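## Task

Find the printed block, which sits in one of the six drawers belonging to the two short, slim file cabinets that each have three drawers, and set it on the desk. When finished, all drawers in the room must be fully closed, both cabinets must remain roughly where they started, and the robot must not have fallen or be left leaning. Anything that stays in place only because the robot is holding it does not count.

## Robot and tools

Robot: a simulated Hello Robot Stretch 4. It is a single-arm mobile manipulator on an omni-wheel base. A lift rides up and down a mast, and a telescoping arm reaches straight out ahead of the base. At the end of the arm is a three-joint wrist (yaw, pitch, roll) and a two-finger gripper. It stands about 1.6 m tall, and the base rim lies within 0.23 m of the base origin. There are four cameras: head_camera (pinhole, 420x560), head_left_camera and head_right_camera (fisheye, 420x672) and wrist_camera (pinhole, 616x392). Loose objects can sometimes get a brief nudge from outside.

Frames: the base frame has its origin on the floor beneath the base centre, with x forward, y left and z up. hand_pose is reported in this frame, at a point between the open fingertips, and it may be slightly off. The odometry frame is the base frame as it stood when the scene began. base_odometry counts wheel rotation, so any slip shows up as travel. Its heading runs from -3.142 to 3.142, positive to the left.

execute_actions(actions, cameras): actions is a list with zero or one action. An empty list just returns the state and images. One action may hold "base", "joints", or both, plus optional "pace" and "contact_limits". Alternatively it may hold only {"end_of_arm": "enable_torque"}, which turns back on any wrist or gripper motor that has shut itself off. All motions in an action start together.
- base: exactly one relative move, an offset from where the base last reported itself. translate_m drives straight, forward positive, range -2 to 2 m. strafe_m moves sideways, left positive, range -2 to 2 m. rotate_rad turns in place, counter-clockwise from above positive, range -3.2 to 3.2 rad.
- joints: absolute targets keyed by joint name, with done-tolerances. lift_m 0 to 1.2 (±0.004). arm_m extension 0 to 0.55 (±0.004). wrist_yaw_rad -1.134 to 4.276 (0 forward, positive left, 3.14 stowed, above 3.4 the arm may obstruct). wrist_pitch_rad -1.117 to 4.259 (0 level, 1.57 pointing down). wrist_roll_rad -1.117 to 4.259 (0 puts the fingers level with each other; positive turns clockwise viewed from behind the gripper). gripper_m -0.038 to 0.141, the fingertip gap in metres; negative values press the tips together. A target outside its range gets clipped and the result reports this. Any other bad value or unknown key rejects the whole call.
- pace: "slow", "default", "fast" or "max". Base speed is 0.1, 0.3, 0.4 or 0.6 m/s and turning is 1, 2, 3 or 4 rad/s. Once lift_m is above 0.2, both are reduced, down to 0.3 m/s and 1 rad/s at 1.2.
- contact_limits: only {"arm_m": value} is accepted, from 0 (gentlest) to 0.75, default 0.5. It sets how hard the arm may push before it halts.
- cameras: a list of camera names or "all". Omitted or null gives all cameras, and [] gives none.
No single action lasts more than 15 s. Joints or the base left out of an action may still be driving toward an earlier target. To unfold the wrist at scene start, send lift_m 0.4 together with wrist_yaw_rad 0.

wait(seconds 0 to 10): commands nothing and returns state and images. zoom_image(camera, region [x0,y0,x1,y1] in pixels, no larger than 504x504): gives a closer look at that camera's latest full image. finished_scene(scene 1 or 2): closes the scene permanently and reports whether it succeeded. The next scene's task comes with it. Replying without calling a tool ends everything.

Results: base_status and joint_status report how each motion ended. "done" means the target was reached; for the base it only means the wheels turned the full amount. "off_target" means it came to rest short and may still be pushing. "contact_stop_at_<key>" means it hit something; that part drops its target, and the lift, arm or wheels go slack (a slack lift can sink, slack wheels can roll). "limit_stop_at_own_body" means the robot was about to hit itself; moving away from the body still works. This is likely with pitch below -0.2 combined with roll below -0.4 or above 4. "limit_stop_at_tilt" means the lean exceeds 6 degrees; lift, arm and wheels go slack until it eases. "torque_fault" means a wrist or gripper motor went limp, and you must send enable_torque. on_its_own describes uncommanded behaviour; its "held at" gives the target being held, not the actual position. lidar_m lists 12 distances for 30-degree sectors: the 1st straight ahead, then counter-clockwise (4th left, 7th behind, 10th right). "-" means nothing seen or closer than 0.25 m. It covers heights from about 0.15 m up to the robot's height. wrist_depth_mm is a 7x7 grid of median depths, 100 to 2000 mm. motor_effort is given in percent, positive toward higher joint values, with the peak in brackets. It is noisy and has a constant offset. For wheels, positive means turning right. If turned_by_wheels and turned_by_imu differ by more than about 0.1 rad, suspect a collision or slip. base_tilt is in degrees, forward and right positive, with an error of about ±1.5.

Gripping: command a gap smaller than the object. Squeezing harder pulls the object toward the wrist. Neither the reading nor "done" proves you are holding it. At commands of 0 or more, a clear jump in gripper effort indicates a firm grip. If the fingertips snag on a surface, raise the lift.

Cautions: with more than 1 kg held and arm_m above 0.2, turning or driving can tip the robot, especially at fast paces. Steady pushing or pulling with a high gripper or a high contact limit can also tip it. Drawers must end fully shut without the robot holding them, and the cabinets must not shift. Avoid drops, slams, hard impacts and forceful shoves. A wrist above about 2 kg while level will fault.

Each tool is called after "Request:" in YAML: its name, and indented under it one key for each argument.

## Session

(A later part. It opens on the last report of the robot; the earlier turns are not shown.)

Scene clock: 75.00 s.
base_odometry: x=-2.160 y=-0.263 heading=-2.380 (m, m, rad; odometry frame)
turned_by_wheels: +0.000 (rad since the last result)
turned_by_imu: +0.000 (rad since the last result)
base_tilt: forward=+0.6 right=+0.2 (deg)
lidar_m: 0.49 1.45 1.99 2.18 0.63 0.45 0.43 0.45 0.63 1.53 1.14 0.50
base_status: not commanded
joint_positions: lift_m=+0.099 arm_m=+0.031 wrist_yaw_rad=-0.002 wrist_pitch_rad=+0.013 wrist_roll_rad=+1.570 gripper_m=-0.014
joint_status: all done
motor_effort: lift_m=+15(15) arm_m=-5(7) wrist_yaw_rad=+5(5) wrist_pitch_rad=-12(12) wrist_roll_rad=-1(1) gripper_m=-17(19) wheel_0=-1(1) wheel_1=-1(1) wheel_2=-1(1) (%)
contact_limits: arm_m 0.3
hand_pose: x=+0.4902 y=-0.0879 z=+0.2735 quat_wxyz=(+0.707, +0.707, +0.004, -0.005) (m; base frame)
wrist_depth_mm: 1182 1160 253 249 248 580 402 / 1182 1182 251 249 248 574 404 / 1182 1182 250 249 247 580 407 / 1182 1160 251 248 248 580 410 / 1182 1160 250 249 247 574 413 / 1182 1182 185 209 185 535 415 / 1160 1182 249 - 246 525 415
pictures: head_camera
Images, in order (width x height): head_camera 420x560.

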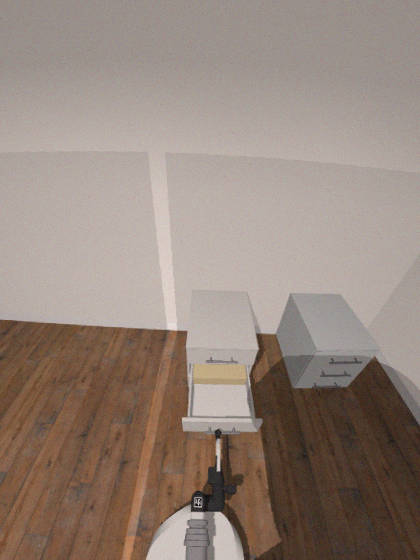

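Request:
execute_actions:
  actions:
    - {"joints":{"arm_m":0.364},"pace":"slow","contact_limits":{"arm_m":0.3}}
  cameras: []

Request:
execute_actions:
  actions:
    - {"joints":{"gripper_m":0.06}}
  cameras: []

Request:
execute_actions:
  actions:
    - {"joints":{"arm_m":0.28}}
  cameras: []

Request:
execute_actions:
  actions:
    - {"joints":{"lift_m":0.01,"wrist_pitch_rad":0.25}}
  cameras: ["wrist_camera"]

Scene clock: 82.13 s.
base_odometry: x=-2.160 y=-0.263 heading=-2.380 (m, m, rad; odometry frame)
turned_by_wheels: +0.000 (rad since the last result)
turned_by_imu: +0.000 (rad since the last result)
base_tilt: forward=+0.7 right=+0.2 (deg)
lidar_m: 0.79 1.44 2.00 2.19 0.60 0.45 0.43 0.45 0.64 1.52 1.14 0.86
base_status: not commanded
joint_positions: lift_m=+0.099 arm_m=+0.363 wrist_yaw_rad=-0.001 wrist_pitch_rad=+0.012 wrist_roll_rad=+1.570 gripper_m=-0.015
joint_status: all done
motor_effort: lift_m=+16(15) arm_m=+7(7) wrist_yaw_rad=+5(8) wrist_pitch_rad=-8(12) wrist_roll_rad=+0(1) gripper_m=-14(18) wheel_0=-1(1) wheel_1=-2(1) wheel_2=-2(2) (%)
contact_limits: arm_m 0.3
hand_pose: x=+0.8220 y=-0.0878 z=+0.2739 quat_wxyz=(+0.707, +0.707, +0.004, -0.005) (m; base frame)
wrist_depth_mm: 253 252 251 248 247 245 244 / 253 252 249 247 246 245 243 / 252 251 249 248 246 244 243 / 251 250 249 246 246 245 242 / 252 250 248 246 245 243 242 / 252 249 185 211 184 243 242 / 252 250 248 - 245 242 243
pictures: none
No camera images: the call's "cameras" was empty. Leave "cameras" out to get every camera's image.

Scene clock: 83.63 s.
base_odometry: x=-2.160 y=-0.263 heading=-2.380 (m, m, rad; odometry frame)
turned_by_wheels: +0.000 (rad since the last result)
turned_by_imu: +0.000 (rad since the last result)
base_tilt: forward=+0.6 right=+0.2 (deg)
lidar_m: 0.78 1.42 2.01 2.19 0.63 0.43 0.40 0.44 0.64 1.52 1.13 0.86
base_status: not commanded
joint_positions: lift_m=+0.099 arm_m=+0.363 wrist_yaw_rad=-0.002 wrist_pitch_rad=+0.012 wrist_roll_rad=+1.570 gripper_m=+0.060
joint_status: all done
motor_effort: lift_m=+16(16) arm_m=+5(7) wrist_yaw_rad=+8(7) wrist_pitch_rad=-9(8) wrist_roll_rad=+0(1) gripper_m=-1(14) wheel_0=+0(1) wheel_1=-2(2) wheel_2=-3(3) (%)
hand_pose: x=+0.8223 y=-0.0881 z=+0.2739 quat_wxyz=(+0.707, +0.707, +0.004, -0.005) (m; base frame)
wrist_depth_mm: 253 251 250 249 247 245 244 / 252 252 250 248 247 245 243 / 251 251 249 248 247 244 243 / 253 250 249 247 245 244 243 / 251 251 248 246 245 243 242 / 252 249 200 246 213 243 242 / 251 249 248 - 245 242 241
pictures: none
No camera images: the call's "cameras" was empty. Leave "cameras" out to get every camera's image.

Scene clock: 84.83 s.
base_odometry: x=-2.160 y=-0.263 heading=-2.380 (m, m, rad; odometry frame)
turned_by_wheels: +0.000 (rad since the last result)
turned_by_imu: +0.000 (rad since the last result)
base_tilt: forward=+0.7 right=+0.2 (deg)
lidar_m: 0.79 1.44 2.01 2.20 0.61 0.46 0.42 0.45 0.65 1.51 1.14 0.85
base_status: not commanded
joint_positions: lift_m=+0.099 arm_m=+0.281 wrist_yaw_rad=+0.000 wrist_pitch_rad=+0.011 wrist_roll_rad=+1.570 gripper_m=+0.060
joint_status: all done
motor_effort: lift_m=+16(16) arm_m=-5(7) wrist_yaw_rad=+1(7) wrist_pitch_rad=-6(10) wrist_roll_rad=-1(1) gripper_m=-2(2) wheel_0=+0(0) wheel_1=-2(2) wheel_2=-3(3) (%)
hand_pose: x=+0.7402 y=-0.0874 z=+0.2741 quat_wxyz=(+0.707, +0.707, +0.004, -0.004) (m; base frame)
wrist_depth_mm: 904 336 334 329 329 325 325 / 627 336 334 329 327 325 324 / 627 334 332 330 329 325 324 / 627 332 332 329 327 325 324 / 634 332 330 327 327 325 324 / 627 330 330 329 325 324 322 / 931 332 330 - 327 324 324
pictures: none
No camera images: the call's "cameras" was empty. Leave "cameras" out to get every camera's image.

Scene clock: 86.20 s.
base_odometry: x=-2.160 y=-0.263 heading=-2.380 (m, m, rad; odometry frame)
turned_by_wheels: +0.000 (rad since the last result)
turned_by_imu: +0.000 (rad since the last result)
base_tilt: forward=+0.7 right=+0.2 (deg)
lidar_m: 0.79 1.44 2.01 2.19 0.62 0.46 0.43 0.45 0.65 1.53 1.12 0.85
base_status: not commanded
joint_positions: lift_m=+0.010 arm_m=+0.281 wrist_yaw_rad=+0.000 wrist_pitch_rad=+0.252 wrist_roll_rad=+1.570 gripper_m=+0.060
joint_status: all done
motor_effort: lift_m=+16(14) arm_m=-5(5) wrist_yaw_rad=+2(1) wrist_pitch_rad=-5(6) wrist_roll_rad=+0(1) gripper_m=-2(2) wheel_0=+0(1) wheel_1=-2(2) wheel_2=-3(2) (%)
hand_pose: x=+0.7311 y=-0.0874 z=+0.1164 quat_wxyz=(+0.702, +0.701, +0.089, -0.089) (m; base frame)
wrist_depth_mm: 297 309 327 342 351 242 194 / 296 309 324 340 351 245 195 / 293 309 324 340 349 247 196 / 293 307 322 340 355 248 198 / 294 307 320 338 347 250 199 / 294 306 314 332 314 239 200 / 293 300 320 - 338 229 200
pictures: wrist_camera
Images, in order (width x height): wrist_camera 616x392.

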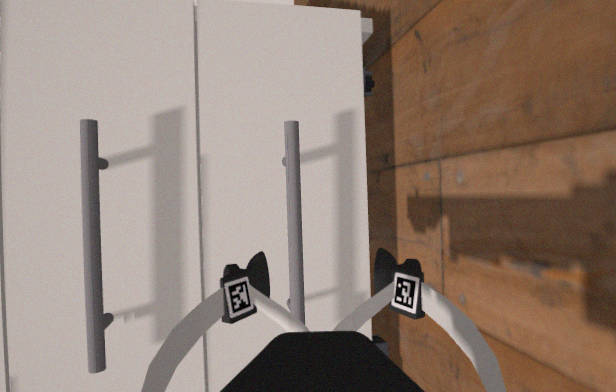

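Request:
execute_actions:
  actions:
    - {"joints":{"lift_m":0.018,"arm_m":0.357},"contact_limits":{"arm_m":0.2}}
  cameras: ["wrist_camera"]

Scene clock: 88.70 s.
base_odometry: x=-2.160 y=-0.263 heading=-2.380 (m, m, rad; odometry frame)
turned_by_wheels: +0.000 (rad since the last result)
turned_by_imu: +0.000 (rad since the last result)
base_tilt: forward=+0.7 right=+0.2 (deg)
lidar_m: 0.80 1.45 2.00 2.19 0.62 0.45 0.43 0.45 0.65 1.52 1.12 0.85
base_status: not commanded
joint_positions: lift_m=+0.018 arm_m=+0.356 wrist_yaw_rad=+0.000 wrist_pitch_rad=+0.252 wrist_roll_rad=+1.570 gripper_m=+0.060
joint_status: all done
motor_effort: lift_m=+20(20) arm_m=+5(8) wrist_yaw_rad=+0(1) wrist_pitch_rad=-5(6) wrist_roll_rad=-1(1) gripper_m=-3(2) wheel_0=-1(0) wheel_1=-2(2) wheel_2=-2(2) (%)
contact_limits: arm_m 0.2
hand_pose: x=+0.8064 y=-0.0874 z=+0.1240 quat_wxyz=(+0.702, +0.701, +0.089, -0.089) (m; base frame)
wrist_depth_mm: 229 238 250 264 278 253 202 / 227 237 250 263 278 255 204 / 224 237 250 258 277 257 205 / 224 237 249 257 277 259 206 / 224 236 246 257 271 260 208 / 223 236 242 250 267 249 208 / 222 233 247 - 276 239 209
pictures: wrist_camera
Images, in order (width x height): wrist_camera 616x392.

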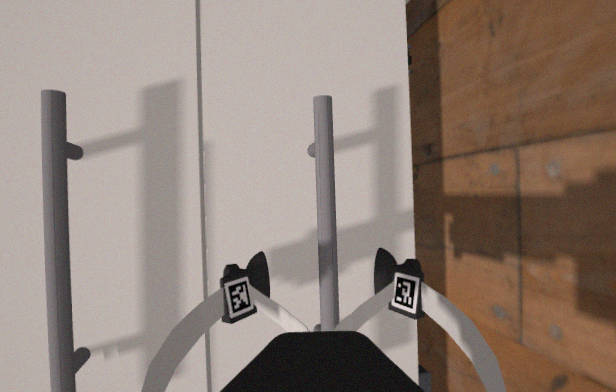

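Request:
execute_actions:
  actions:
    - {"joints":{"arm_m":0.364,"lift_m":0.013,"gripper_m":-0.015}}
  cameras: []

Request:
execute_actions:
  actions:
    - {"joints":{"arm_m":0.09},"pace":"slow","contact_limits":{"arm_m":0.3}}
  cameras: ["head_camera"]

Request:
zoom_image:
  camera: "head_camera"
  region: [150, 280, 300, 450]

Scene clock: 91.70 s.
base_odometry: x=-2.160 y=-0.263 heading=-2.380 (m, m, rad; odometry frame)
turned_by_wheels: +0.000 (rad since the last result)
turned_by_imu: +0.000 (rad since the last result)
base_tilt: forward=+0.7 right=+0.1 (deg)
lidar_m: 0.78 1.44 1.98 2.19 0.62 0.45 0.42 0.45 0.64 1.52 1.13 0.85
base_status: not commanded
joint_positions: lift_m=+0.013 arm_m=+0.363 wrist_yaw_rad=+0.001 wrist_pitch_rad=+0.255 wrist_roll_rad=+1.570 gripper_m=-0.014
joint_status: all done
motor_effort: lift_m=+16(20) arm_m=+4(6) wrist_yaw_rad=-1(5) wrist_pitch_rad=-12(12) wrist_roll_rad=+0(0) gripper_m=-17(18) wheel_0=-1(1) wheel_1=-1(2) wheel_2=-2(3) (%)
hand_pose: x=+0.8135 y=-0.0873 z=+0.1187 quat_wxyz=(+0.702, +0.701, +0.090, -0.090) (m; base frame)
wrist_depth_mm: 222 232 237 250 265 243 195 / 220 230 238 249 264 245 196 / 216 231 237 248 264 248 198 / 219 230 237 247 264 250 199 / 217 229 236 244 262 251 200 / 217 229 184 213 184 230 201 / 214 225 235 - 265 229 202
pictures: none
No camera images: the call's "cameras" was empty. Leave "cameras" out to get every camera's image.

Scene clock: 95.73 s.
base_odometry: x=-2.160 y=-0.263 heading=-2.380 (m, m, rad; odometry frame)
turned_by_wheels: +0.000 (rad since the last result)
turned_by_imu: +0.000 (rad since the last result)
base_tilt: forward=+0.6 right=+0.1 (deg)
lidar_m: 0.53 1.43 1.99 2.19 0.60 0.45 0.43 0.46 0.64 1.51 1.13 0.54
base_status: not commanded
joint_positions: lift_m=+0.013 arm_m=+0.091 wrist_yaw_rad=-0.002 wrist_pitch_rad=+0.256 wrist_roll_rad=+1.570 gripper_m=-0.014
joint_status: all done
motor_effort: lift_m=+17(16) arm_m=-5(7) wrist_yaw_rad=+5(5) wrist_pitch_rad=-17(16) wrist_roll_rad=-1(0) gripper_m=-17(18) wheel_0=-1(1) wheel_1=-2(2) wheel_2=-1(2) (%)
contact_limits: arm_m 0.3
hand_pose: x=+0.5408 y=-0.0878 z=+0.1183 quat_wxyz=(+0.702, +0.701, +0.090, -0.091) (m; base frame)
wrist_depth_mm: 976 1008 239 250 264 244 196 / 466 492 239 250 264 247 197 / 466 484 239 248 264 249 199 / 462 484 237 247 262 251 200 / 462 480 239 242 262 252 201 / 459 477 183 209 185 230 202 / 459 477 236 - 263 225 202
pictures: head_camera
Images, in order (width x height): head_camera 420x560.

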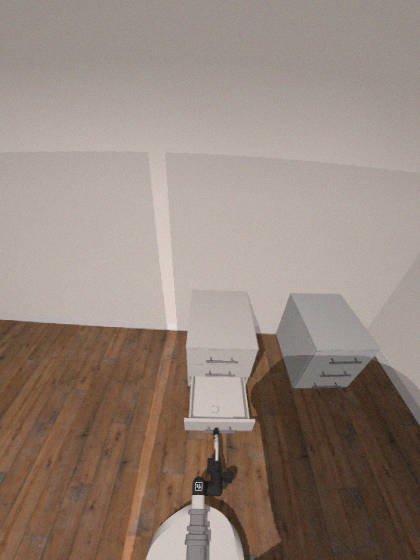

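Region (150, 280, 300, 450) of head_camera's 420x560 image, scaled by 2.965, with more detail than that image has; it fills the left 445 columns of this view, and the rest is white.

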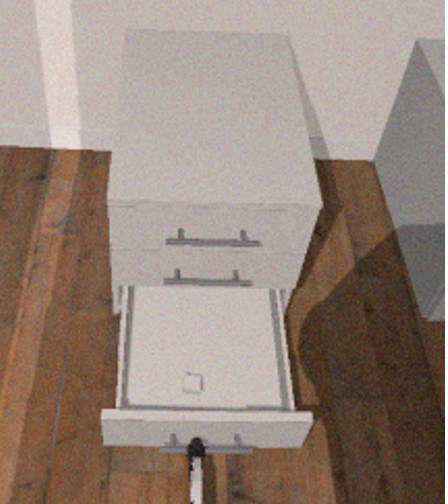

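Request:
execute_actions:
  actions:
    - {"joints":{"arm_m":0.065},"pace":"slow","contact_limits":{"arm_m":0.3}}
  cameras: []

Request:
execute_actions:
  actions:
    - {"joints":{"gripper_m":0.06},"pace":"slow"}
  cameras: []

Request:
execute_actions:
  actions:
    - {"joints":{"arm_m":0.0}}
  cameras: []

Request:
execute_actions:
  actions:
    - {"joints":{"lift_m":0.4,"wrist_roll_rad":0,"gripper_m":0.09}}
  cameras: []

Request:
execute_actions:
  actions:
    - {"joints":{"arm_m":0.4,"wrist_pitch_rad":1.57}}
  cameras: ["head_camera","wrist_camera"]

Scene clock: 100.80 s.
base_odometry: x=-2.160 y=-0.263 heading=-2.380 (m, m, rad; odometry frame)
turned_by_wheels: +0.000 (rad since the last result)
turned_by_imu: +0.000 (rad since the last result)
base_tilt: forward=+0.7 right=+0.2 (deg)
lidar_m: 0.51 1.45 2.01 2.20 0.60 0.46 0.42 0.44 0.64 1.53 1.12 0.53
base_status: not commanded
joint_positions: lift_m=+0.013 arm_m=+0.066 wrist_yaw_rad=-0.002 wrist_pitch_rad=+0.256 wrist_roll_rad=+1.570 gripper_m=-0.014
joint_status: all done
motor_effort: lift_m=+17(16) arm_m=-5(4) wrist_yaw_rad=+6(5) wrist_pitch_rad=-18(17) wrist_roll_rad=-1(0) gripper_m=-17(17) wheel_0=-1(1) wheel_1=-1(2) wheel_2=-2(1) (%)
contact_limits: arm_m 0.3
hand_pose: x=+0.5157 y=-0.0879 z=+0.1182 quat_wxyz=(+0.702, +0.701, +0.090, -0.091) (m; base frame)
wrist_depth_mm: 991 1042 240 251 265 244 196 / 492 517 239 251 264 246 197 / 488 508 238 247 263 249 198 / 488 508 237 247 263 251 200 / 484 508 238 243 263 252 201 / 484 504 183 210 184 230 202 / 480 500 236 - 264 231 202
pictures: none
No camera images: the call's "cameras" was empty. Leave "cameras" out to get every camera's image.

Scene clock: 103.53 s.
base_odometry: x=-2.160 y=-0.263 heading=-2.380 (m, m, rad; odometry frame)
turned_by_wheels: +0.000 (rad since the last result)
turned_by_imu: +0.000 (rad since the last result)
base_tilt: forward=+0.6 right=+0.2 (deg)
lidar_m: 0.53 1.44 2.00 2.19 0.59 0.46 0.43 0.44 0.64 1.52 1.14 0.55
base_status: not commanded
joint_positions: lift_m=+0.013 arm_m=+0.066 wrist_yaw_rad=+0.000 wrist_pitch_rad=+0.253 wrist_roll_rad=+1.570 gripper_m=+0.060
joint_status: all done
motor_effort: lift_m=+16(16) arm_m=-5(5) wrist_yaw_rad=+1(6) wrist_pitch_rad=-7(16) wrist_roll_rad=-1(0) gripper_m=-3(16) wheel_0=-1(1) wheel_1=-2(1) wheel_2=-2(2) (%)
hand_pose: x=+0.5160 y=-0.0875 z=+0.1191 quat_wxyz=(+0.702, +0.701, +0.089, -0.089) (m; base frame)
wrist_depth_mm: 991 1042 248 259 273 248 198 / 496 517 249 258 273 250 200 / 488 508 249 256 273 252 201 / 484 508 248 255 270 255 202 / 484 504 246 253 266 256 204 / 484 508 242 224 264 244 204 / 484 500 244 - 272 234 205
pictures: none
No camera images: the call's "cameras" was empty. Leave "cameras" out to get every camera's image.

Scene clock: 104.00 s.
base_odometry: x=-2.160 y=-0.263 heading=-2.380 (m, m, rad; odometry frame)
turned_by_wheels: +0.000 (rad since the last result)
turned_by_imu: +0.000 (rad since the last result)
base_tilt: forward=+0.6 right=+0.2 (deg)
lidar_m: 0.52 1.45 2.01 2.20 0.62 0.46 0.42 0.46 0.64 1.53 1.14 0.53
base_status: not commanded
joint_positions: lift_m=+0.013 arm_m=+0.059 wrist_yaw_rad=+0.000 wrist_pitch_rad=+0.253 wrist_roll_rad=+1.570 gripper_m=+0.060
joint_status: arm_m limit_stop_at_own_body (moved -0.006 of -0.066)
on_its_own: lift_m is slack since a limit_stop_at_own_body; arm_m is slack since a limit_stop_at_own_body (your +0.000 is given up)
motor_effort: lift_m=+18(17) arm_m=+0(6) wrist_yaw_rad=+1(2) wrist_pitch_rad=-7(8) wrist_roll_rad=-1(0) gripper_m=-3(2) wheel_0=-1(1) wheel_1=-2(2) wheel_2=-2(2) (%)
hand_pose: x=+0.5096 y=-0.0875 z=+0.1192 quat_wxyz=(+0.702, +0.701, +0.089, -0.089) (m; base frame)
wrist_depth_mm: 1008 1042 256 265 279 247 198 / 504 525 255 264 281 250 200 / 492 517 255 262 278 253 202 / 488 508 254 262 277 254 203 / 492 508 252 260 273 256 203 / 492 512 248 257 270 245 204 / 488 504 251 - 278 234 204
pictures: none
No camera images: the call's "cameras" was empty. Leave "cameras" out to get every camera's image.

not run: a stop came earlier in this reply.

not run: a stop came earlier in this reply.

Request:
execute_actions:
  actions:
    - {"base":{"translate_m":-0.07},"joints":{"arm_m":0.062}}
  cameras: []

Request:
execute_actions:
  actions:
    - {"joints":{"lift_m":0.4,"wrist_roll_rad":0,"gripper_m":0.09}}
  cameras: []

Request:
execute_actions:
  actions:
    - {"joints":{"arm_m":0.45,"wrist_pitch_rad":1.57}}
  cameras: ["head_camera","wrist_camera"]

Scene clock: 107.83 s.
base_odometry: x=-2.109 y=-0.215 heading=-2.380 (m, m, rad; odometry frame)
turned_by_wheels: +0.000 (rad since the last result)
turned_by_imu: +0.000 (rad since the last result)
base_tilt: forward=+0.7 right=+0.2 (deg)
lidar_m: 0.59 1.53 2.09 2.19 0.53 0.36 0.34 0.39 0.53 1.52 1.24 0.62
base_status: done
joint_positions: lift_m=+0.013 arm_m=+0.061 wrist_yaw_rad=+0.000 wrist_pitch_rad=+0.253 wrist_roll_rad=+1.570 gripper_m=+0.060
joint_status: all done
on_its_own: lift_m is slack since a limit_stop_at_own_body
motor_effort: lift_m=+18(18) arm_m=+5(4) wrist_yaw_rad=+1(1) wrist_pitch_rad=-8(6) wrist_roll_rad=-1(0) gripper_m=-2(3) wheel_0=+0(5) wheel_1=+0(5) wheel_2=+0(11) (%)
hand_pose: x=+0.5114 y=-0.0874 z=+0.1192 quat_wxyz=(+0.702, +0.701, +0.089, -0.089) (m; base frame)
wrist_depth_mm: 1060 1098 324 334 351 247 198 / 1060 1098 322 334 357 250 200 / 554 580 324 332 345 252 202 / 549 580 322 332 345 255 202 / 549 574 320 327 343 256 204 / 549 574 315 325 322 245 204 / 559 580 320 - 347 235 205
pictures: none
No camera images: the call's "cameras" was empty. Leave "cameras" out to get every camera's image.

Scene clock: 110.40 s.
base_odometry: x=-2.109 y=-0.215 heading=-2.380 (m, m, rad; odometry frame)
turned_by_wheels: +0.000 (rad since the last result)
turned_by_imu: +0.000 (rad since the last result)
base_tilt: forward=+0.7 right=+0.2 (deg)
lidar_m: 0.57 1.53 2.10 2.19 0.54 0.38 0.34 0.38 0.55 1.51 1.22 0.61
base_status: not commanded
joint_positions: lift_m=+0.400 arm_m=+0.061 wrist_yaw_rad=+0.000 wrist_pitch_rad=+0.253 wrist_roll_rad=+0.000 gripper_m=+0.090
joint_status: all done
motor_effort: lift_m=+20(22) arm_m=+5(5) wrist_yaw_rad=+1(1) wrist_pitch_rad=-7(5) wrist_roll_rad=-2(6) gripper_m=-1(2) wheel_0=+0(1) wheel_1=+0(0) wheel_2=+0(0) (%)
hand_pose: x=+0.5114 y=-0.0874 z=+0.5059 quat_wxyz=(+0.992, +0.000, +0.126, +0.000) (m; base frame)
wrist_depth_mm: 1098 1098 1098 1098 1078 1078 1060 / 1160 1138 1138 1138 1138 1098 1118 / 1205 1182 1182 854 809 1160 904 / 1255 1229 634 627 634 1182 854 / 1308 1308 661 661 647 1205 866 / 1182 1182 200 668 640 1042 891 / 904 891 854 - 723 820 842
pictures: none
No camera images: the call's "cameras" was empty. Leave "cameras" out to get every camera's image.

Scene clock: 112.67 s.
base_odometry: x=-2.109 y=-0.215 heading=-2.380 (m, m, rad; odometry frame)
turned_by_wheels: +0.000 (rad since the last result)
turned_by_imu: +0.000 (rad since the last result)
base_tilt: forward=+0.7 right=+0.2 (deg)
lidar_m: 0.58 1.52 2.12 2.20 0.54 0.39 0.36 0.38 0.54 1.52 1.24 0.62
base_status: not commanded
joint_positions: lift_m=+0.400 arm_m=+0.449 wrist_yaw_rad=+0.000 wrist_pitch_rad=+1.570 wrist_roll_rad=+0.000 gripper_m=+0.090
joint_status: all done
motor_effort: lift_m=+20(20) arm_m=+5(5) wrist_yaw_rad=+0(2) wrist_pitch_rad=+2(3) wrist_roll_rad=-1(2) gripper_m=+0(0) wheel_0=+0(0) wheel_1=+0(0) wheel_2=+1(0) (%)
hand_pose: x=+0.6203 y=-0.0874 z=+0.2895 quat_wxyz=(+0.707, +0.000, +0.707, +0.000) (m; base frame)
wrist_depth_mm: 535 525 455 452 449 424 504 / 530 525 455 455 449 430 504 / 535 525 459 455 449 439 504 / 535 530 459 455 452 449 504 / 535 525 351 392 322 342 500 / 535 530 200 517 512 508 508 / 535 525 521 - 517 512 504
pictures: head_camera, wrist_camera
Images, in order (width x height): head_camera 420x560, wrist_camera 616x392.

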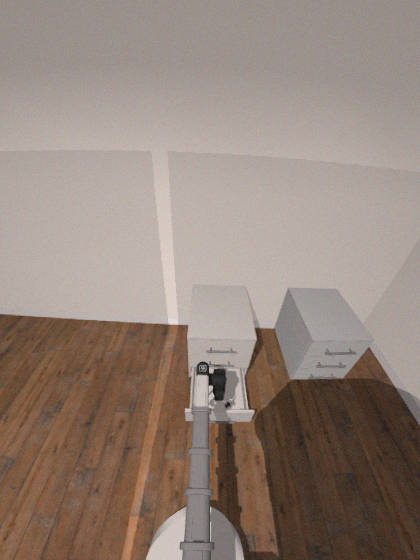

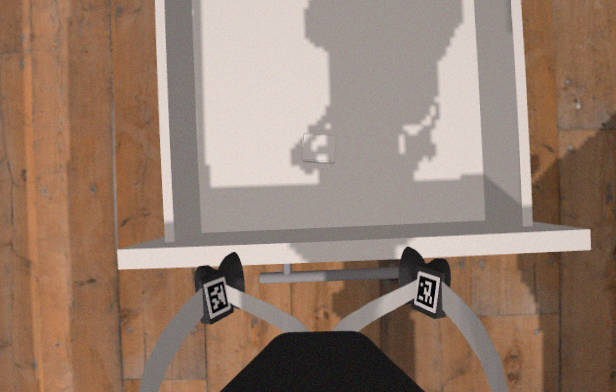

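Request:
execute_actions:
  actions:
    - {"base":{"translate_m":0.10},"joints":{"gripper_m":0.08}}
  cameras: []

Request:
execute_actions:
  actions:
    - {"joints":{"lift_m":0.27}}
  cameras: ["wrist_camera"]

Scene clock: 116.40 s.
base_odometry: x=-2.181 y=-0.284 heading=-2.379 (m, m, rad; odometry frame)
turned_by_wheels: +0.000 (rad since the last result)
turned_by_imu: +0.000 (rad since the last result)
base_tilt: forward=+0.7 right=+0.2 (deg)
lidar_m: 0.46 1.41 1.94 2.20 0.68 0.48 0.46 0.50 0.69 1.51 1.12 0.48
base_status: done
joint_positions: lift_m=+0.400 arm_m=+0.449 wrist_yaw_rad=+0.000 wrist_pitch_rad=+1.570 wrist_roll_rad=+0.000 gripper_m=+0.080
joint_status: all done
motor_effort: lift_m=+20(20) arm_m=+5(5) wrist_yaw_rad=+0(0) wrist_pitch_rad=+0(2) wrist_roll_rad=-1(1) gripper_m=+0(3) wheel_0=+1(5) wheel_1=+1(4) wheel_2=+0(10) (%)
hand_pose: x=+0.6203 y=-0.0874 z=+0.2895 quat_wxyz=(+0.707, +0.000, +0.707, +0.000) (m; base frame)
wrist_depth_mm: 525 282 271 264 283 294 500 / 535 530 455 452 452 430 504 / 535 530 459 455 452 439 504 / 535 525 459 455 449 445 504 / 535 525 459 455 452 449 508 / 535 525 201 455 364 384 504 / 530 530 334 - 322 322 415
pictures: none
No camera images: the call's "cameras" was empty. Leave "cameras" out to get every camera's image.

Scene clock: 118.00 s.
base_odometry: x=-2.181 y=-0.284 heading=-2.379 (m, m, rad; odometry frame)
turned_by_wheels: +0.000 (rad since the last result)
turned_by_imu: +0.000 (rad since the last result)
base_tilt: forward=+0.7 right=+0.2 (deg)
lidar_m: 0.46 1.39 1.97 2.19 0.67 0.49 0.45 0.49 0.68 1.53 1.10 0.50
base_status: not commanded
joint_positions: lift_m=+0.270 arm_m=+0.449 wrist_yaw_rad=+0.000 wrist_pitch_rad=+1.570 wrist_roll_rad=+0.000 gripper_m=+0.080
joint_status: all done
motor_effort: lift_m=+16(19) arm_m=+5(5) wrist_yaw_rad=+0(0) wrist_pitch_rad=+1(1) wrist_roll_rad=-2(1) gripper_m=-3(3) wheel_0=+1(1) wheel_1=+1(1) wheel_2=+0(0) (%)
hand_pose: x=+0.6203 y=-0.0874 z=+0.1599 quat_wxyz=(+0.707, +0.000, +0.707, +0.000) (m; base frame)
wrist_depth_mm: 394 304 325 324 320 317 303 / 397 301 325 322 322 317 301 / 399 300 327 324 322 319 306 / 397 296 327 324 322 319 309 / 399 290 327 324 322 320 310 / 399 285 201 325 320 317 312 / 399 251 314 - 296 274 282
pictures: wrist_camera
Images, in order (width x height): wrist_camera 616x392.

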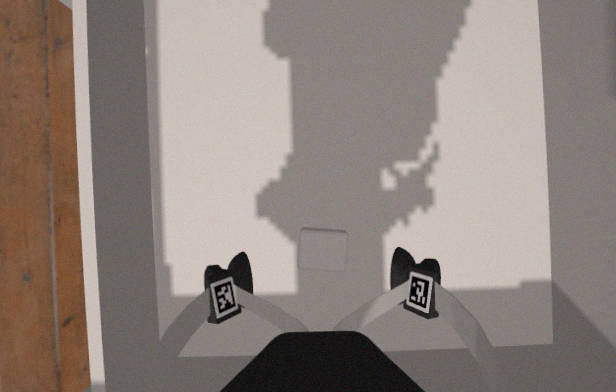

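Request:
execute_actions:
  actions:
    - {"joints":{"lift_m":0.197,"arm_m":0.453}}
  cameras: ["wrist_camera"]

Request:
execute_actions:
  actions:
    - {"joints":{"gripper_m":0.0}}
  cameras: ["wrist_camera"]

Request:
execute_actions:
  actions:
    - {"joints":{"lift_m":0.4}}
  cameras: ["wrist_camera"]

Scene clock: 121.37 s.
base_odometry: x=-2.181 y=-0.284 heading=-2.379 (m, m, rad; odometry frame)
turned_by_wheels: +0.000 (rad since the last result)
turned_by_imu: +0.000 (rad since the last result)
base_tilt: forward=+0.6 right=+0.2 (deg)
lidar_m: 0.48 1.41 1.94 2.20 0.66 0.48 0.46 0.47 0.68 1.51 1.10 0.49
base_status: not commanded
joint_positions: lift_m=+0.197 arm_m=+0.452 wrist_yaw_rad=+0.000 wrist_pitch_rad=+1.570 wrist_roll_rad=+0.000 gripper_m=+0.080
joint_status: all done
motor_effort: lift_m=+16(15) arm_m=+5(5) wrist_yaw_rad=+1(1) wrist_pitch_rad=+1(0) wrist_roll_rad=-1(1) gripper_m=-3(1) wheel_0=+1(1) wheel_1=+1(0) wheel_2=+0(1) (%)
hand_pose: x=+0.6232 y=-0.0874 z=+0.0869 quat_wxyz=(+0.707, +0.000, +0.707, +0.000) (m; base frame)
wrist_depth_mm: 213 254 252 249 247 245 244 / 206 254 252 250 247 246 243 / 206 253 253 250 248 246 244 / 204 255 253 251 248 246 244 / 202 255 252 250 248 246 244 / 200 255 202 221 247 246 244 / 201 249 254 - 249 246 245
pictures: wrist_camera
Images, in order (width x height): wrist_camera 616x392.

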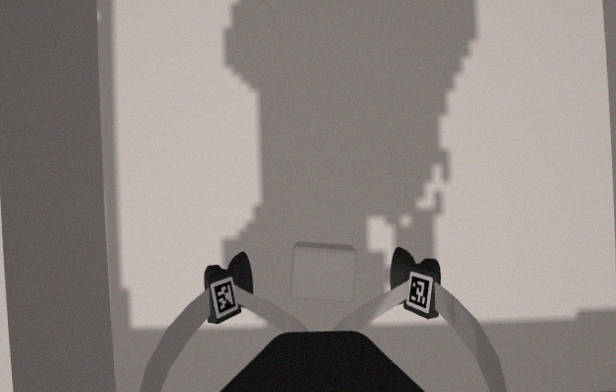

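Scene clock: 122.97 s.
base_odometry: x=-2.181 y=-0.284 heading=-2.379 (m, m, rad; odometry frame)
turned_by_wheels: +0.000 (rad since the last result)
turned_by_imu: +0.000 (rad since the last result)
base_tilt: forward=+0.6 right=+0.1 (deg)
lidar_m: 0.47 1.40 1.97 2.19 0.67 0.48 0.45 0.49 0.69 1.52 1.09 0.50
base_status: not commanded
joint_positions: lift_m=+0.197 arm_m=+0.452 wrist_yaw_rad=+0.000 wrist_pitch_rad=+1.570 wrist_roll_rad=+0.000 gripper_m=+0.001
joint_status: all done
motor_effort: lift_m=+15(15) arm_m=+5(5) wrist_yaw_rad=+0(1) wrist_pitch_rad=+1(0) wrist_roll_rad=-1(1) gripper_m=-21(19) wheel_0=+1(1) wheel_1=+1(1) wheel_2=+0(0) (%)
hand_pose: x=+0.6232 y=-0.0874 z=+0.0869 quat_wxyz=(+0.707, +0.000, +0.707, +0.000) (m; base frame)
wrist_depth_mm: 213 254 252 250 247 245 243 / 208 254 252 250 247 245 244 / 206 254 252 250 249 245 244 / 204 255 253 250 249 245 244 / 202 255 253 213 249 246 245 / 199 256 186 250 185 245 244 / 200 248 254 - 248 247 245
pictures: wrist_camera
Images, in order (width x height): wrist_camera 616x392.

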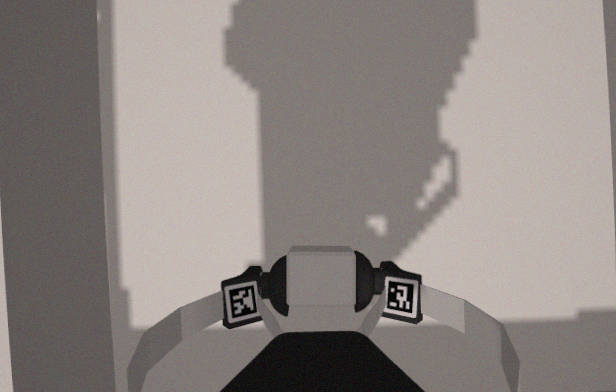

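Scene clock: 124.90 s.
base_odometry: x=-2.181 y=-0.284 heading=-2.379 (m, m, rad; odometry frame)
turned_by_wheels: +0.000 (rad since the last result)
turned_by_imu: +0.000 (rad since the last result)
base_tilt: forward=+0.6 right=+0.1 (deg)
lidar_m: 0.46 1.42 1.96 2.19 0.67 0.47 0.45 0.48 0.70 1.53 1.10 0.49
base_status: not commanded
joint_positions: lift_m=+0.400 arm_m=+0.452 wrist_yaw_rad=+0.000 wrist_pitch_rad=+1.570 wrist_roll_rad=+0.000 gripper_m=+0.001
joint_status: all done
motor_effort: lift_m=+21(21) arm_m=+5(5) wrist_yaw_rad=+1(0) wrist_pitch_rad=+1(2) wrist_roll_rad=-1(2) gripper_m=-21(22) wheel_0=+1(0) wheel_1=+1(0) wheel_2=+0(0) (%)
hand_pose: x=+0.6232 y=-0.0874 z=+0.2895 quat_wxyz=(+0.707, +0.000, +0.707, +0.000) (m; base frame)
wrist_depth_mm: 525 276 251 259 262 286 382 / 530 525 455 455 449 433 504 / 535 530 455 455 452 436 504 / 535 530 459 455 449 445 504 / 535 530 459 213 449 445 504 / 535 525 186 384 185 368 504 / 535 530 342 - 325 322 327
pictures: wrist_camera
Images, in order (width x height): wrist_camera 616x392.

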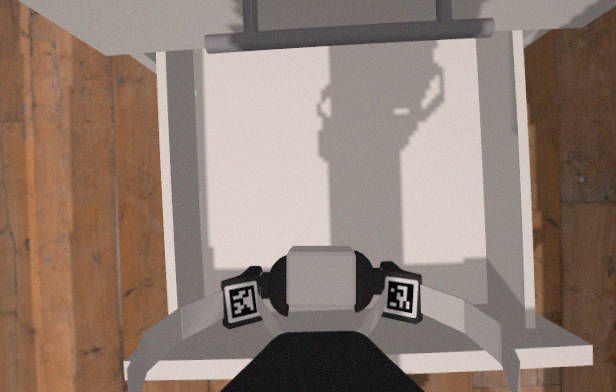

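Request:
execute_actions:
  actions:
    - {"base":{"translate_m":-0.10},"joints":{"arm_m":0.08}}
  cameras: []

Request:
execute_actions:
  actions:
    - {"joints":{"wrist_pitch_rad":0.1}}
  cameras: []

Request:
execute_actions:
  actions:
    - {"joints":{"lift_m":0.022}}
  cameras: ["wrist_camera"]

Request:
execute_actions:
  actions:
    - {"joints":{"arm_m":0.43},"pace":"slow","contact_limits":{"arm_m":0.2}}
  cameras: ["wrist_camera","head_camera"]

Scene clock: 131.37 s.
base_odometry: x=-2.109 y=-0.215 heading=-2.379 (m, m, rad; odometry frame)
turned_by_wheels: +0.000 (rad since the last result)
turned_by_imu: +0.001 (rad since the last result)
base_tilt: forward=+0.6 right=+0.2 (deg)
lidar_m: 0.55 1.50 2.11 2.20 0.52 0.38 0.36 0.37 0.53 1.53 1.22 0.61
base_status: done
joint_positions: lift_m=+0.400 arm_m=+0.081 wrist_yaw_rad=+0.000 wrist_pitch_rad=+1.570 wrist_roll_rad=+0.000 gripper_m=+0.001
joint_status: all done
motor_effort: lift_m=+20(20) arm_m=-5(4) wrist_yaw_rad=+2(1) wrist_pitch_rad=+0(1) wrist_roll_rad=-1(1) gripper_m=-22(22) wheel_0=+1(5) wheel_1=+0(4) wheel_2=+0(8) (%)
hand_pose: x=+0.2519 y=-0.0874 z=+0.2895 quat_wxyz=(+0.707, +0.000, +0.707, +0.000) (m; base frame)
wrist_depth_mm: 535 525 525 521 512 508 504 / 535 530 521 521 512 504 504 / 530 525 521 517 517 508 508 / 535 530 521 517 508 508 504 / 535 530 521 213 512 508 508 / 535 530 186 307 185 508 504 / 535 314 307 - 517 512 508
pictures: none
No camera images: the call's "cameras" was empty. Leave "cameras" out to get every camera's image.

Scene clock: 132.80 s.
base_odometry: x=-2.109 y=-0.215 heading=-2.379 (m, m, rad; odometry frame)
turned_by_wheels: +0.000 (rad since the last result)
turned_by_imu: +0.000 (rad since the last result)
base_tilt: forward=+0.7 right=+0.2 (deg)
lidar_m: 0.57 1.52 2.12 2.20 0.50 0.38 0.35 0.38 0.55 1.52 1.26 0.62
base_status: not commanded
joint_positions: lift_m=+0.400 arm_m=+0.081 wrist_yaw_rad=+0.000 wrist_pitch_rad=+0.103 wrist_roll_rad=+0.000 gripper_m=+0.001
joint_status: all done
motor_effort: lift_m=+20(20) arm_m=-5(5) wrist_yaw_rad=+0(1) wrist_pitch_rad=-8(12) wrist_roll_rad=-1(0) gripper_m=-21(20) wheel_0=+1(1) wheel_1=+1(0) wheel_2=+0(0) (%)
hand_pose: x=+0.5387 y=-0.0874 z=+0.5484 quat_wxyz=(+0.999, +0.000, +0.052, +0.000) (m; base frame)
wrist_depth_mm: 1160 1118 1138 1118 1118 1118 1098 / 1160 1160 1138 1138 1138 1118 1118 / 1182 1182 1182 1160 1160 1138 1118 / 1205 1205 1182 946 917 1160 960 / 1229 1229 615 213 609 1160 854 / 1255 1229 186 621 185 1042 891 / 1160 1078 1025 - 627 976 904
pictures: none
No camera images: the call's "cameras" was empty. Leave "cameras" out to get every camera's image.

Scene clock: 135.33 s.
base_odometry: x=-2.109 y=-0.215 heading=-2.379 (m, m, rad; odometry frame)
turned_by_wheels: +0.000 (rad since the last result)
turned_by_imu: +0.000 (rad since the last result)
base_tilt: forward=+0.7 right=+0.2 (deg)
lidar_m: 0.60 1.52 2.08 2.19 0.51 0.38 0.35 0.39 0.53 1.50 1.24 0.61
base_status: not commanded
joint_positions: lift_m=+0.022 arm_m=+0.081 wrist_yaw_rad=+0.000 wrist_pitch_rad=+0.103 wrist_roll_rad=+0.000 gripper_m=+0.001
joint_status: all done
motor_effort: lift_m=+16(17) arm_m=-5(5) wrist_yaw_rad=+1(0) wrist_pitch_rad=-7(8) wrist_roll_rad=-1(1) gripper_m=-21(21) wheel_0=+1(1) wheel_1=+0(0) wheel_2=+0(0) (%)
hand_pose: x=+0.5387 y=-0.0874 z=+0.1708 quat_wxyz=(+0.999, +0.000, +0.051, +0.000) (m; base frame)
wrist_depth_mm: 1160 1138 564 569 564 1098 1025 / 1160 1160 580 580 580 1118 854 / 1160 1160 597 585 585 1118 854 / 1182 1182 759 597 691 1098 842 / 1042 307 306 213 303 303 303 / 621 312 186 274 185 306 306 / 445 317 317 - 314 314 314
pictures: wrist_camera
Images, in order (width x height): wrist_camera 616x392.

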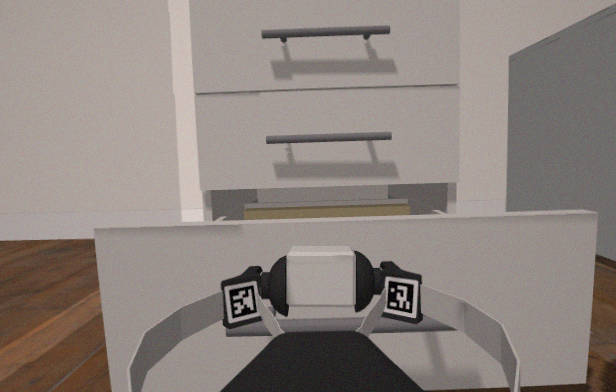

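Scene clock: 140.10 s.
base_odometry: x=-2.109 y=-0.215 heading=-2.379 (m, m, rad; odometry frame)
turned_by_wheels: +0.000 (rad since the last result)
turned_by_imu: +0.000 (rad since the last result)
base_tilt: forward=+0.7 right=+0.2 (deg)
lidar_m: 0.87 1.52 2.11 2.19 0.53 0.37 0.36 0.38 0.54 1.54 1.24 0.92
base_status: not commanded
joint_positions: lift_m=+0.022 arm_m=+0.429 wrist_yaw_rad=+0.000 wrist_pitch_rad=+0.103 wrist_roll_rad=+0.000 gripper_m=+0.001
joint_status: all done
motor_effort: lift_m=+16(16) arm_m=+5(8) wrist_yaw_rad=+0(8) wrist_pitch_rad=-6(8) wrist_roll_rad=-1(1) gripper_m=-22(23) wheel_0=+1(1) wheel_1=+0(1) wheel_2=+0(0) (%)
contact_limits: arm_m 0.2
hand_pose: x=+0.8870 y=-0.0874 z=+0.1708 quat_wxyz=(+0.999, +0.000, +0.051, +0.000) (m; base frame)
wrist_depth_mm: 236 234 235 233 233 232 231 / 240 239 237 236 235 235 236 / 245 244 242 241 240 239 239 / 249 247 247 245 244 244 244 / 535 252 251 213 249 248 248 / 539 255 185 254 185 250 252 / 421 260 258 - 227 241 256
pictures: head_camera, wrist_camera
Images, in order (width x height): head_camera 420x560, wrist_camera 616x392.

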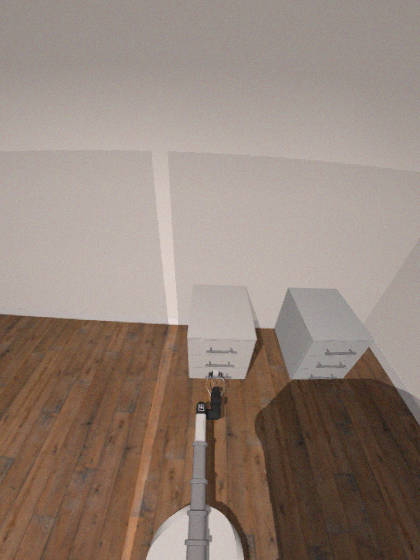

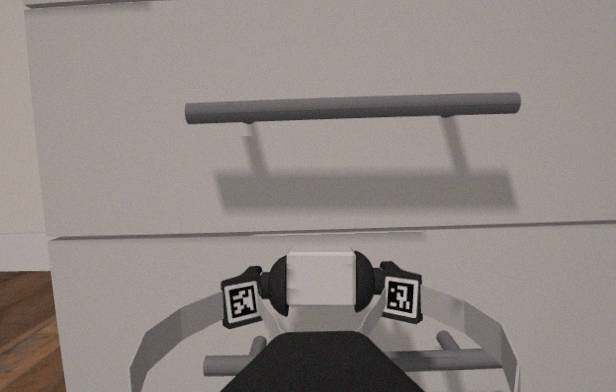

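Request:
execute_actions:
  actions:
    - {"joints":{"arm_m":0.1}}
  cameras: []

Request:
execute_actions:
  actions:
    - {"joints":{"lift_m":0.2,"wrist_yaw_rad":-0.6}}
  cameras: ["wrist_camera","head_camera"]

Request:
zoom_image:
  camera: "head_camera"
  region: [170, 270, 400, 400]

Scene clock: 143.87 s.
base_odometry: x=-2.109 y=-0.215 heading=-2.379 (m, m, rad; odometry frame)
turned_by_wheels: +0.000 (rad since the last result)
turned_by_imu: +0.000 (rad since the last result)
base_tilt: forward=+0.7 right=+0.2 (deg)
lidar_m: 0.84 1.50 2.11 2.19 0.53 0.37 0.34 0.37 0.53 1.53 1.25 0.92
base_status: not commanded
joint_positions: lift_m=+0.022 arm_m=+0.101 wrist_yaw_rad=+0.000 wrist_pitch_rad=+0.103 wrist_roll_rad=+0.000 gripper_m=+0.001
joint_status: all done
motor_effort: lift_m=+16(16) arm_m=-5(6) wrist_yaw_rad=+0(0) wrist_pitch_rad=-7(7) wrist_roll_rad=-1(1) gripper_m=-20(21) wheel_0=+1(1) wheel_1=+0(0) wheel_2=+0(0) (%)
hand_pose: x=+0.5587 y=-0.0875 z=+0.1708 quat_wxyz=(+0.999, +0.000, +0.051, +0.000) (m; base frame)
wrist_depth_mm: 1118 1118 554 549 549 1078 1008 / 1160 1138 559 559 559 1098 866 / 1160 1182 569 569 569 1118 842 / 1205 1182 585 580 574 1118 866 / 1042 1008 591 214 580 798 798 / 627 615 186 517 185 535 559 / 449 421 442 - 430 399 413
pictures: none
No camera images: the call's "cameras" was empty. Leave "cameras" out to get every camera's image.

Scene clock: 145.70 s.
base_odometry: x=-2.109 y=-0.215 heading=-2.379 (m, m, rad; odometry frame)
turned_by_wheels: +0.000 (rad since the last result)
turned_by_imu: +0.000 (rad since the last result)
base_tilt: forward=+0.7 right=+0.2 (deg)
lidar_m: 0.87 1.52 2.09 2.20 0.53 0.37 0.36 0.40 0.52 1.51 1.23 0.93
base_status: not commanded
joint_positions: lift_m=+0.200 arm_m=+0.101 wrist_yaw_rad=-0.600 wrist_pitch_rad=+0.103 wrist_roll_rad=+0.000 gripper_m=+0.001
joint_status: all done
motor_effort: lift_m=+20(21) arm_m=-5(5) wrist_yaw_rad=+0(5) wrist_pitch_rad=-7(6) wrist_roll_rad=-1(1) gripper_m=-21(23) wheel_0=+1(1) wheel_1=+0(0) wheel_2=+1(0) (%)
hand_pose: x=+0.4593 y=-0.2341 z=+0.3484 quat_wxyz=(+0.954, +0.015, +0.049, -0.295) (m; base frame)
wrist_depth_mm: 976 1078 1205 1397 1618 1499 1255 / 960 1060 1205 1430 1708 1576 1229 / 508 574 1255 1042 904 1430 1281 / 521 585 1255 1060 917 1430 1281 / 517 585 1255 213 931 1397 1281 / 530 585 186 904 186 931 976 / 530 574 691 - 741 691 723
pictures: head_camera, wrist_camera
Images, in order (width x height): head_camera 420x560, wrist_camera 616x392.

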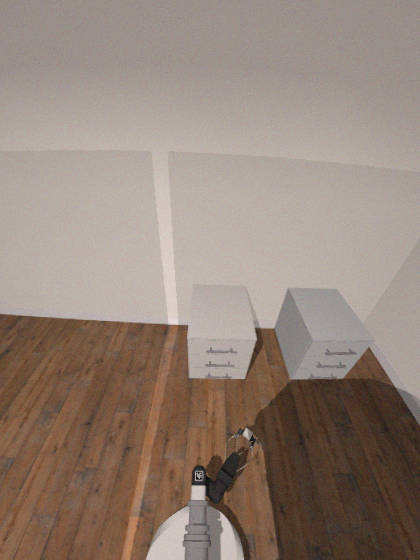

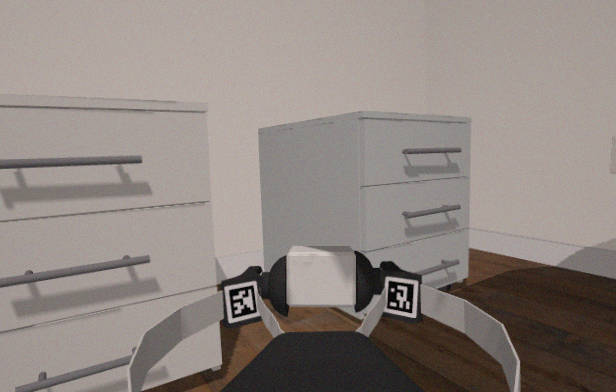

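Region (170, 270, 400, 400) of head_camera's 420x560 image, scaled by 2.191, with more detail than that image has; it fills the top 285 rows of this view, and the rest is white.

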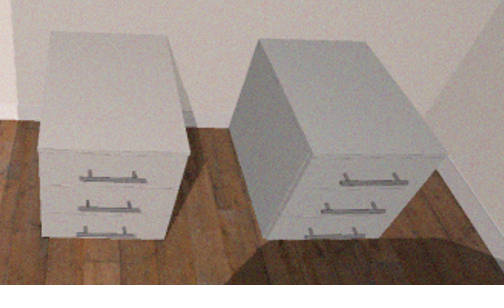

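Request:
execute_actions:
  actions:
    - {"base":{"strafe_m":1.73},"joints":{"arm_m":0.0,"wrist_yaw_rad":0},"pace":"max"}
  cameras: []

Request:
execute_actions:
  actions:
    - {"base":{"translate_m":-1.6},"pace":"max"}
  cameras: []

Scene clock: 152.07 s.
base_odometry: x=-0.914 y=-1.466 heading=-2.379 (m, m, rad; odometry frame)
turned_by_wheels: +0.000 (rad since the last result)
turned_by_imu: +0.001 (rad since the last result)
base_tilt: forward=+0.6 right=+0.2 (deg)
lidar_m: 1.46 0.68 0.49 0.48 0.50 0.72 2.08 0.64 0.57 1.46 1.82 1.53
base_status: done
joint_positions: lift_m=+0.200 arm_m=+0.001 wrist_yaw_rad=+0.000 wrist_pitch_rad=+0.103 wrist_roll_rad=+0.000 gripper_m=+0.001
joint_status: all done
motor_effort: lift_m=+19(20) arm_m=-5(4) wrist_yaw_rad=+1(7) wrist_pitch_rad=-7(7) wrist_roll_rad=-1(1) gripper_m=-22(21) wheel_0=+1(13) wheel_1=+0(14) wheel_2=+1(2) (%)
hand_pose: x=+0.4588 y=-0.0874 z=+0.3485 quat_wxyz=(+0.999, +0.000, +0.051, +0.000) (m; base frame)
wrist_depth_mm: 820 1182 1255 1229 1205 1205 1205 / 798 1182 1255 1255 1229 1229 1229 / 798 1182 1281 1255 1255 1229 1229 / 798 1160 1308 1308 1281 1281 1255 / 788 1160 1308 213 1281 1308 1255 / 768 1008 185 904 185 931 976 / 732 732 768 - 741 691 723
pictures: none
No camera images: the call's "cameras" was empty. Leave "cameras" out to get every camera's image.

Scene clock: 156.30 s.
base_odometry: x=+0.243 y=-0.361 heading=-2.379 (m, m, rad; odometry frame)
turned_by_wheels: +0.000 (rad since the last result)
turned_by_imu: +0.007 (rad since the last result)
base_tilt: forward=+0.6 right=+0.2 (deg)
lidar_m: 1.88 0.72 0.51 0.50 0.52 0.70 1.15 0.96 1.31 2.76 1.04 0.88
base_status: done
joint_positions: lift_m=+0.200 arm_m=+0.001 wrist_yaw_rad=+0.000 wrist_pitch_rad=+0.103 wrist_roll_rad=+0.000 gripper_m=+0.001
joint_status: not commanded
motor_effort: lift_m=+19(19) arm_m=-5(5) wrist_yaw_rad=+1(1) wrist_pitch_rad=-7(7) wrist_roll_rad=-1(1) gripper_m=-22(22) wheel_0=+0(8) wheel_1=+0(10) wheel_2=+0(10) (%)
hand_pose: x=+0.4588 y=-0.0874 z=+0.3485 quat_wxyz=(+0.999, +0.000, +0.051, +0.000) (m; base frame)
wrist_depth_mm: 854 1229 - - - 768 530 / 831 1205 - - - 788 535 / 831 1205 - - - 798 535 / 831 1182 - - - 809 559 / 809 1182 1661 213 1576 820 559 / 809 1008 186 891 185 699 549 / 732 723 759 - 750 668 580
pictures: none
No camera images: the call's "cameras" was empty. Leave "cameras" out to get every camera's image.

Request:
execute_actions:
  actions:
    - {"base":{"rotate_rad":-2.8},"joints":{"lift_m":0.75,"wrist_pitch_rad":0.3}}
  cameras: ["wrist_camera","head_camera"]

Scene clock: 160.40 s.
base_odometry: x=+0.243 y=-0.361 heading=+1.104 (m, m, rad; odometry frame)
turned_by_wheels: -2.800 (rad since the last result)
turned_by_imu: -2.758 (rad since the last result)
base_tilt: forward=+0.6 right=+0.1 (deg)
lidar_m: 0.94 1.15 3.20 1.27 0.85 1.14 0.87 0.57 0.50 0.50 0.62 1.30
base_status: done
joint_positions: lift_m=+0.750 arm_m=+0.001 wrist_yaw_rad=+0.000 wrist_pitch_rad=+0.302 wrist_roll_rad=+0.000 gripper_m=+0.001
joint_status: all done
motor_effort: lift_m=+20(21) arm_m=-5(5) wrist_yaw_rad=+0(0) wrist_pitch_rad=-5(7) wrist_roll_rad=-1(2) gripper_m=-21(22) wheel_0=+2(7) wheel_1=+0(8) wheel_2=+0(7) (%)
hand_pose: x=+0.4472 y=-0.0874 z=+0.8421 quat_wxyz=(+0.989, +0.000, +0.151, +0.000) (m; base frame)
wrist_depth_mm: - 1808 1576 1430 1336 1205 1138 / - 1921 1661 1499 1366 1281 1182 / - 1756 1618 1464 1430 1308 1205 / 1708 - 1025 991 1499 1397 1255 / - - 1983 213 1537 1430 1308 / 1708 1661 185 1308 185 1464 1336 / 1336 1308 1336 - 1308 1205 1281
pictures: head_camera, wrist_camera
Images, in order (width x height): head_camera 420x560, wrist_camera 616x392.

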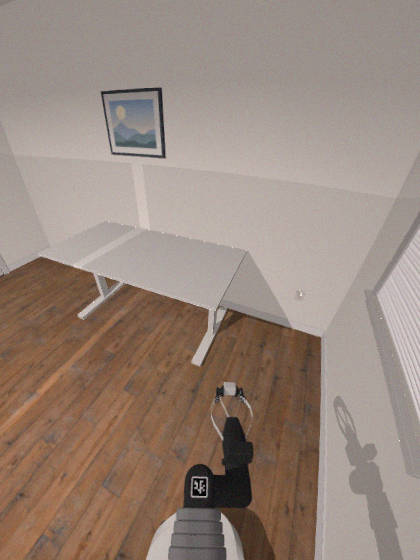

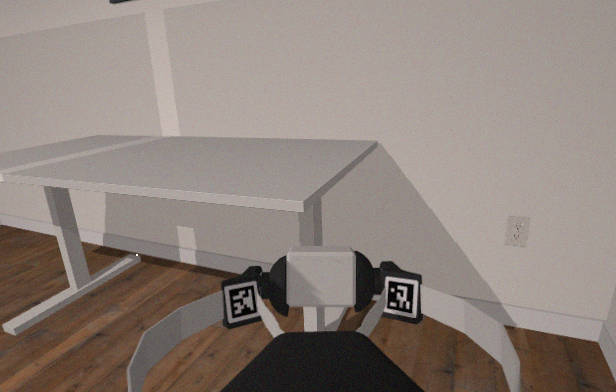

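Request:
execute_actions:
  actions:
    - {"base":{"strafe_m":0.45},"joints":{"arm_m":0.5},"pace":"fast"}
  cameras: []

Request:
execute_actions:
  actions:
    - {"base":{"translate_m":0.33},"pace":"fast"}
  cameras: ["wrist_camera","head_camera"]

Scene clock: 165.27 s.
base_odometry: x=-0.159 y=-0.158 heading=+1.104 (m, m, rad; odometry frame)
turned_by_wheels: +0.000 (rad since the last result)
turned_by_imu: +0.000 (rad since the last result)
base_tilt: forward=+0.7 right=+0.2 (deg)
lidar_m: 1.08 1.33 2.80 0.97 0.62 0.57 1.52 1.00 0.91 0.92 1.14 1.06
base_status: done
joint_positions: lift_m=+0.750 arm_m=+0.499 wrist_yaw_rad=+0.000 wrist_pitch_rad=+0.302 wrist_roll_rad=+0.000 gripper_m=+0.001
joint_status: all done
motor_effort: lift_m=+20(20) arm_m=+5(5) wrist_yaw_rad=+1(2) wrist_pitch_rad=-5(6) wrist_roll_rad=-1(2) gripper_m=-21(21) wheel_0=+1(10) wheel_1=-1(9) wheel_2=+0(1) (%)
hand_pose: x=+0.9455 y=-0.0874 z=+0.8421 quat_wxyz=(+0.989, +0.000, +0.151, +0.000) (m; base frame)
wrist_depth_mm: 1618 1397 1281 1160 1042 960 891 / 1708 1499 1336 1229 1098 991 931 / 1808 1537 1366 1255 1138 1025 976 / 866 842 809 788 759 741 723 / 917 597 544 213 521 508 504 / 1661 1537 186 430 185 387 379 / 1366 1229 1308 - 1281 1182 917
pictures: none
No camera images: the call's "cameras" was empty. Leave "cameras" out to get every camera's image.

Scene clock: 167.47 s.
base_odometry: x=-0.010 y=+0.136 heading=+1.104 (m, m, rad; odometry frame)
turned_by_wheels: +0.000 (rad since the last result)
turned_by_imu: -0.002 (rad since the last result)
base_tilt: forward=+0.7 right=+0.2 (deg)
lidar_m: 0.76 0.95 2.66 1.49 0.96 0.87 1.73 1.13 1.02 1.04 1.29 0.74
base_status: done
joint_positions: lift_m=+0.750 arm_m=+0.499 wrist_yaw_rad=+0.000 wrist_pitch_rad=+0.302 wrist_roll_rad=+0.000 gripper_m=+0.001
joint_status: not commanded
motor_effort: lift_m=+19(20) arm_m=+5(4) wrist_yaw_rad=+0(0) wrist_pitch_rad=-6(6) wrist_roll_rad=-1(1) gripper_m=-22(23) wheel_0=-1(7) wheel_1=+0(9) wheel_2=+1(12) (%)
hand_pose: x=+0.9455 y=-0.0874 z=+0.8421 quat_wxyz=(+0.989, +0.000, +0.151, +0.000) (m; base frame)
wrist_depth_mm: 1160 1060 917 854 759 707 661 / 1229 1098 976 878 798 732 683 / 1336 1160 1042 917 842 768 707 / 866 842 820 788 768 741 715 / 564 554 544 213 521 512 500 / 418 413 186 364 186 370 382 / 330 317 325 - 317 301 310
pictures: head_camera, wrist_camera
Images, in order (width x height): head_camera 420x560, wrist_camera 616x392.

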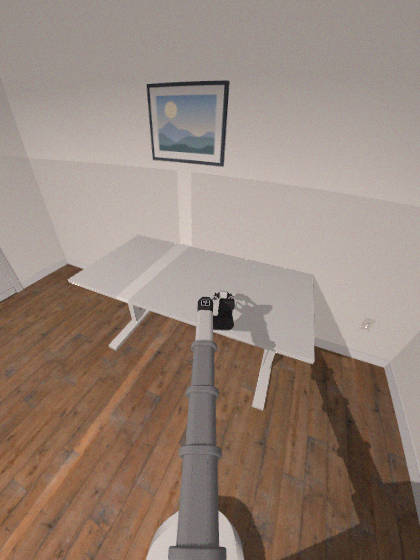

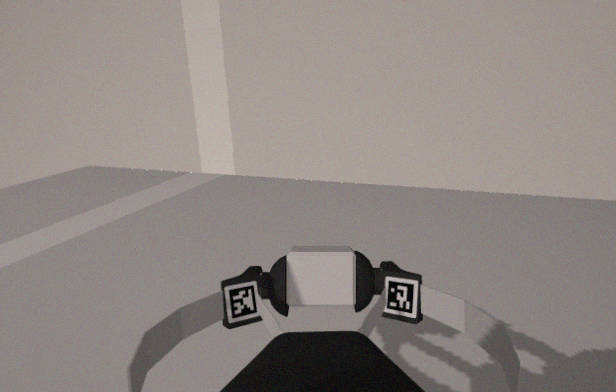

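Request:
execute_actions:
  actions:
    - {"joints":{"lift_m":0.72,"wrist_pitch_rad":0.5,"arm_m":0.54}}
  cameras: ["wrist_camera"]

Scene clock: 170.70 s.
base_odometry: x=-0.010 y=+0.136 heading=+1.104 (m, m, rad; odometry frame)
turned_by_wheels: +0.000 (rad since the last result)
turned_by_imu: +0.000 (rad since the last result)
base_tilt: forward=+0.6 right=+0.2 (deg)
lidar_m: 0.77 0.96 2.65 1.44 0.97 0.87 1.74 1.13 1.04 1.05 1.29 0.75
base_status: not commanded
joint_positions: lift_m=+0.720 arm_m=+0.539 wrist_yaw_rad=+0.000 wrist_pitch_rad=+0.502 wrist_roll_rad=+0.000 gripper_m=+0.001
joint_status: all done
motor_effort: lift_m=+16(19) arm_m=+5(7) wrist_yaw_rad=+1(1) wrist_pitch_rad=-6(4) wrist_roll_rad=-1(2) gripper_m=-22(23) wheel_0=-1(0) wheel_1=+0(0) wheel_2=+1(1) (%)
hand_pose: x=+0.9629 y=-0.0874 z=+0.7595 quat_wxyz=(+0.969, +0.000, +0.248, +0.000) (m; base frame)
wrist_depth_mm: 1098 976 878 798 732 676 627 / 1060 991 904 831 759 707 654 / 603 585 564 544 535 517 508 / 424 415 404 397 392 379 375 / 329 322 319 213 306 301 297 / 266 264 185 239 186 241 246 / 225 215 221 - 215 206 210
pictures: wrist_camera
Images, in order (width x height): wrist_camera 616x392.

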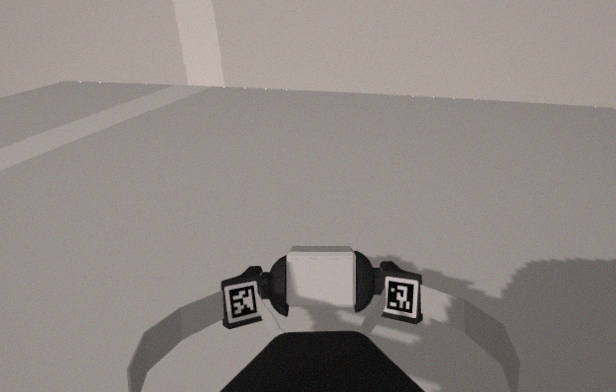

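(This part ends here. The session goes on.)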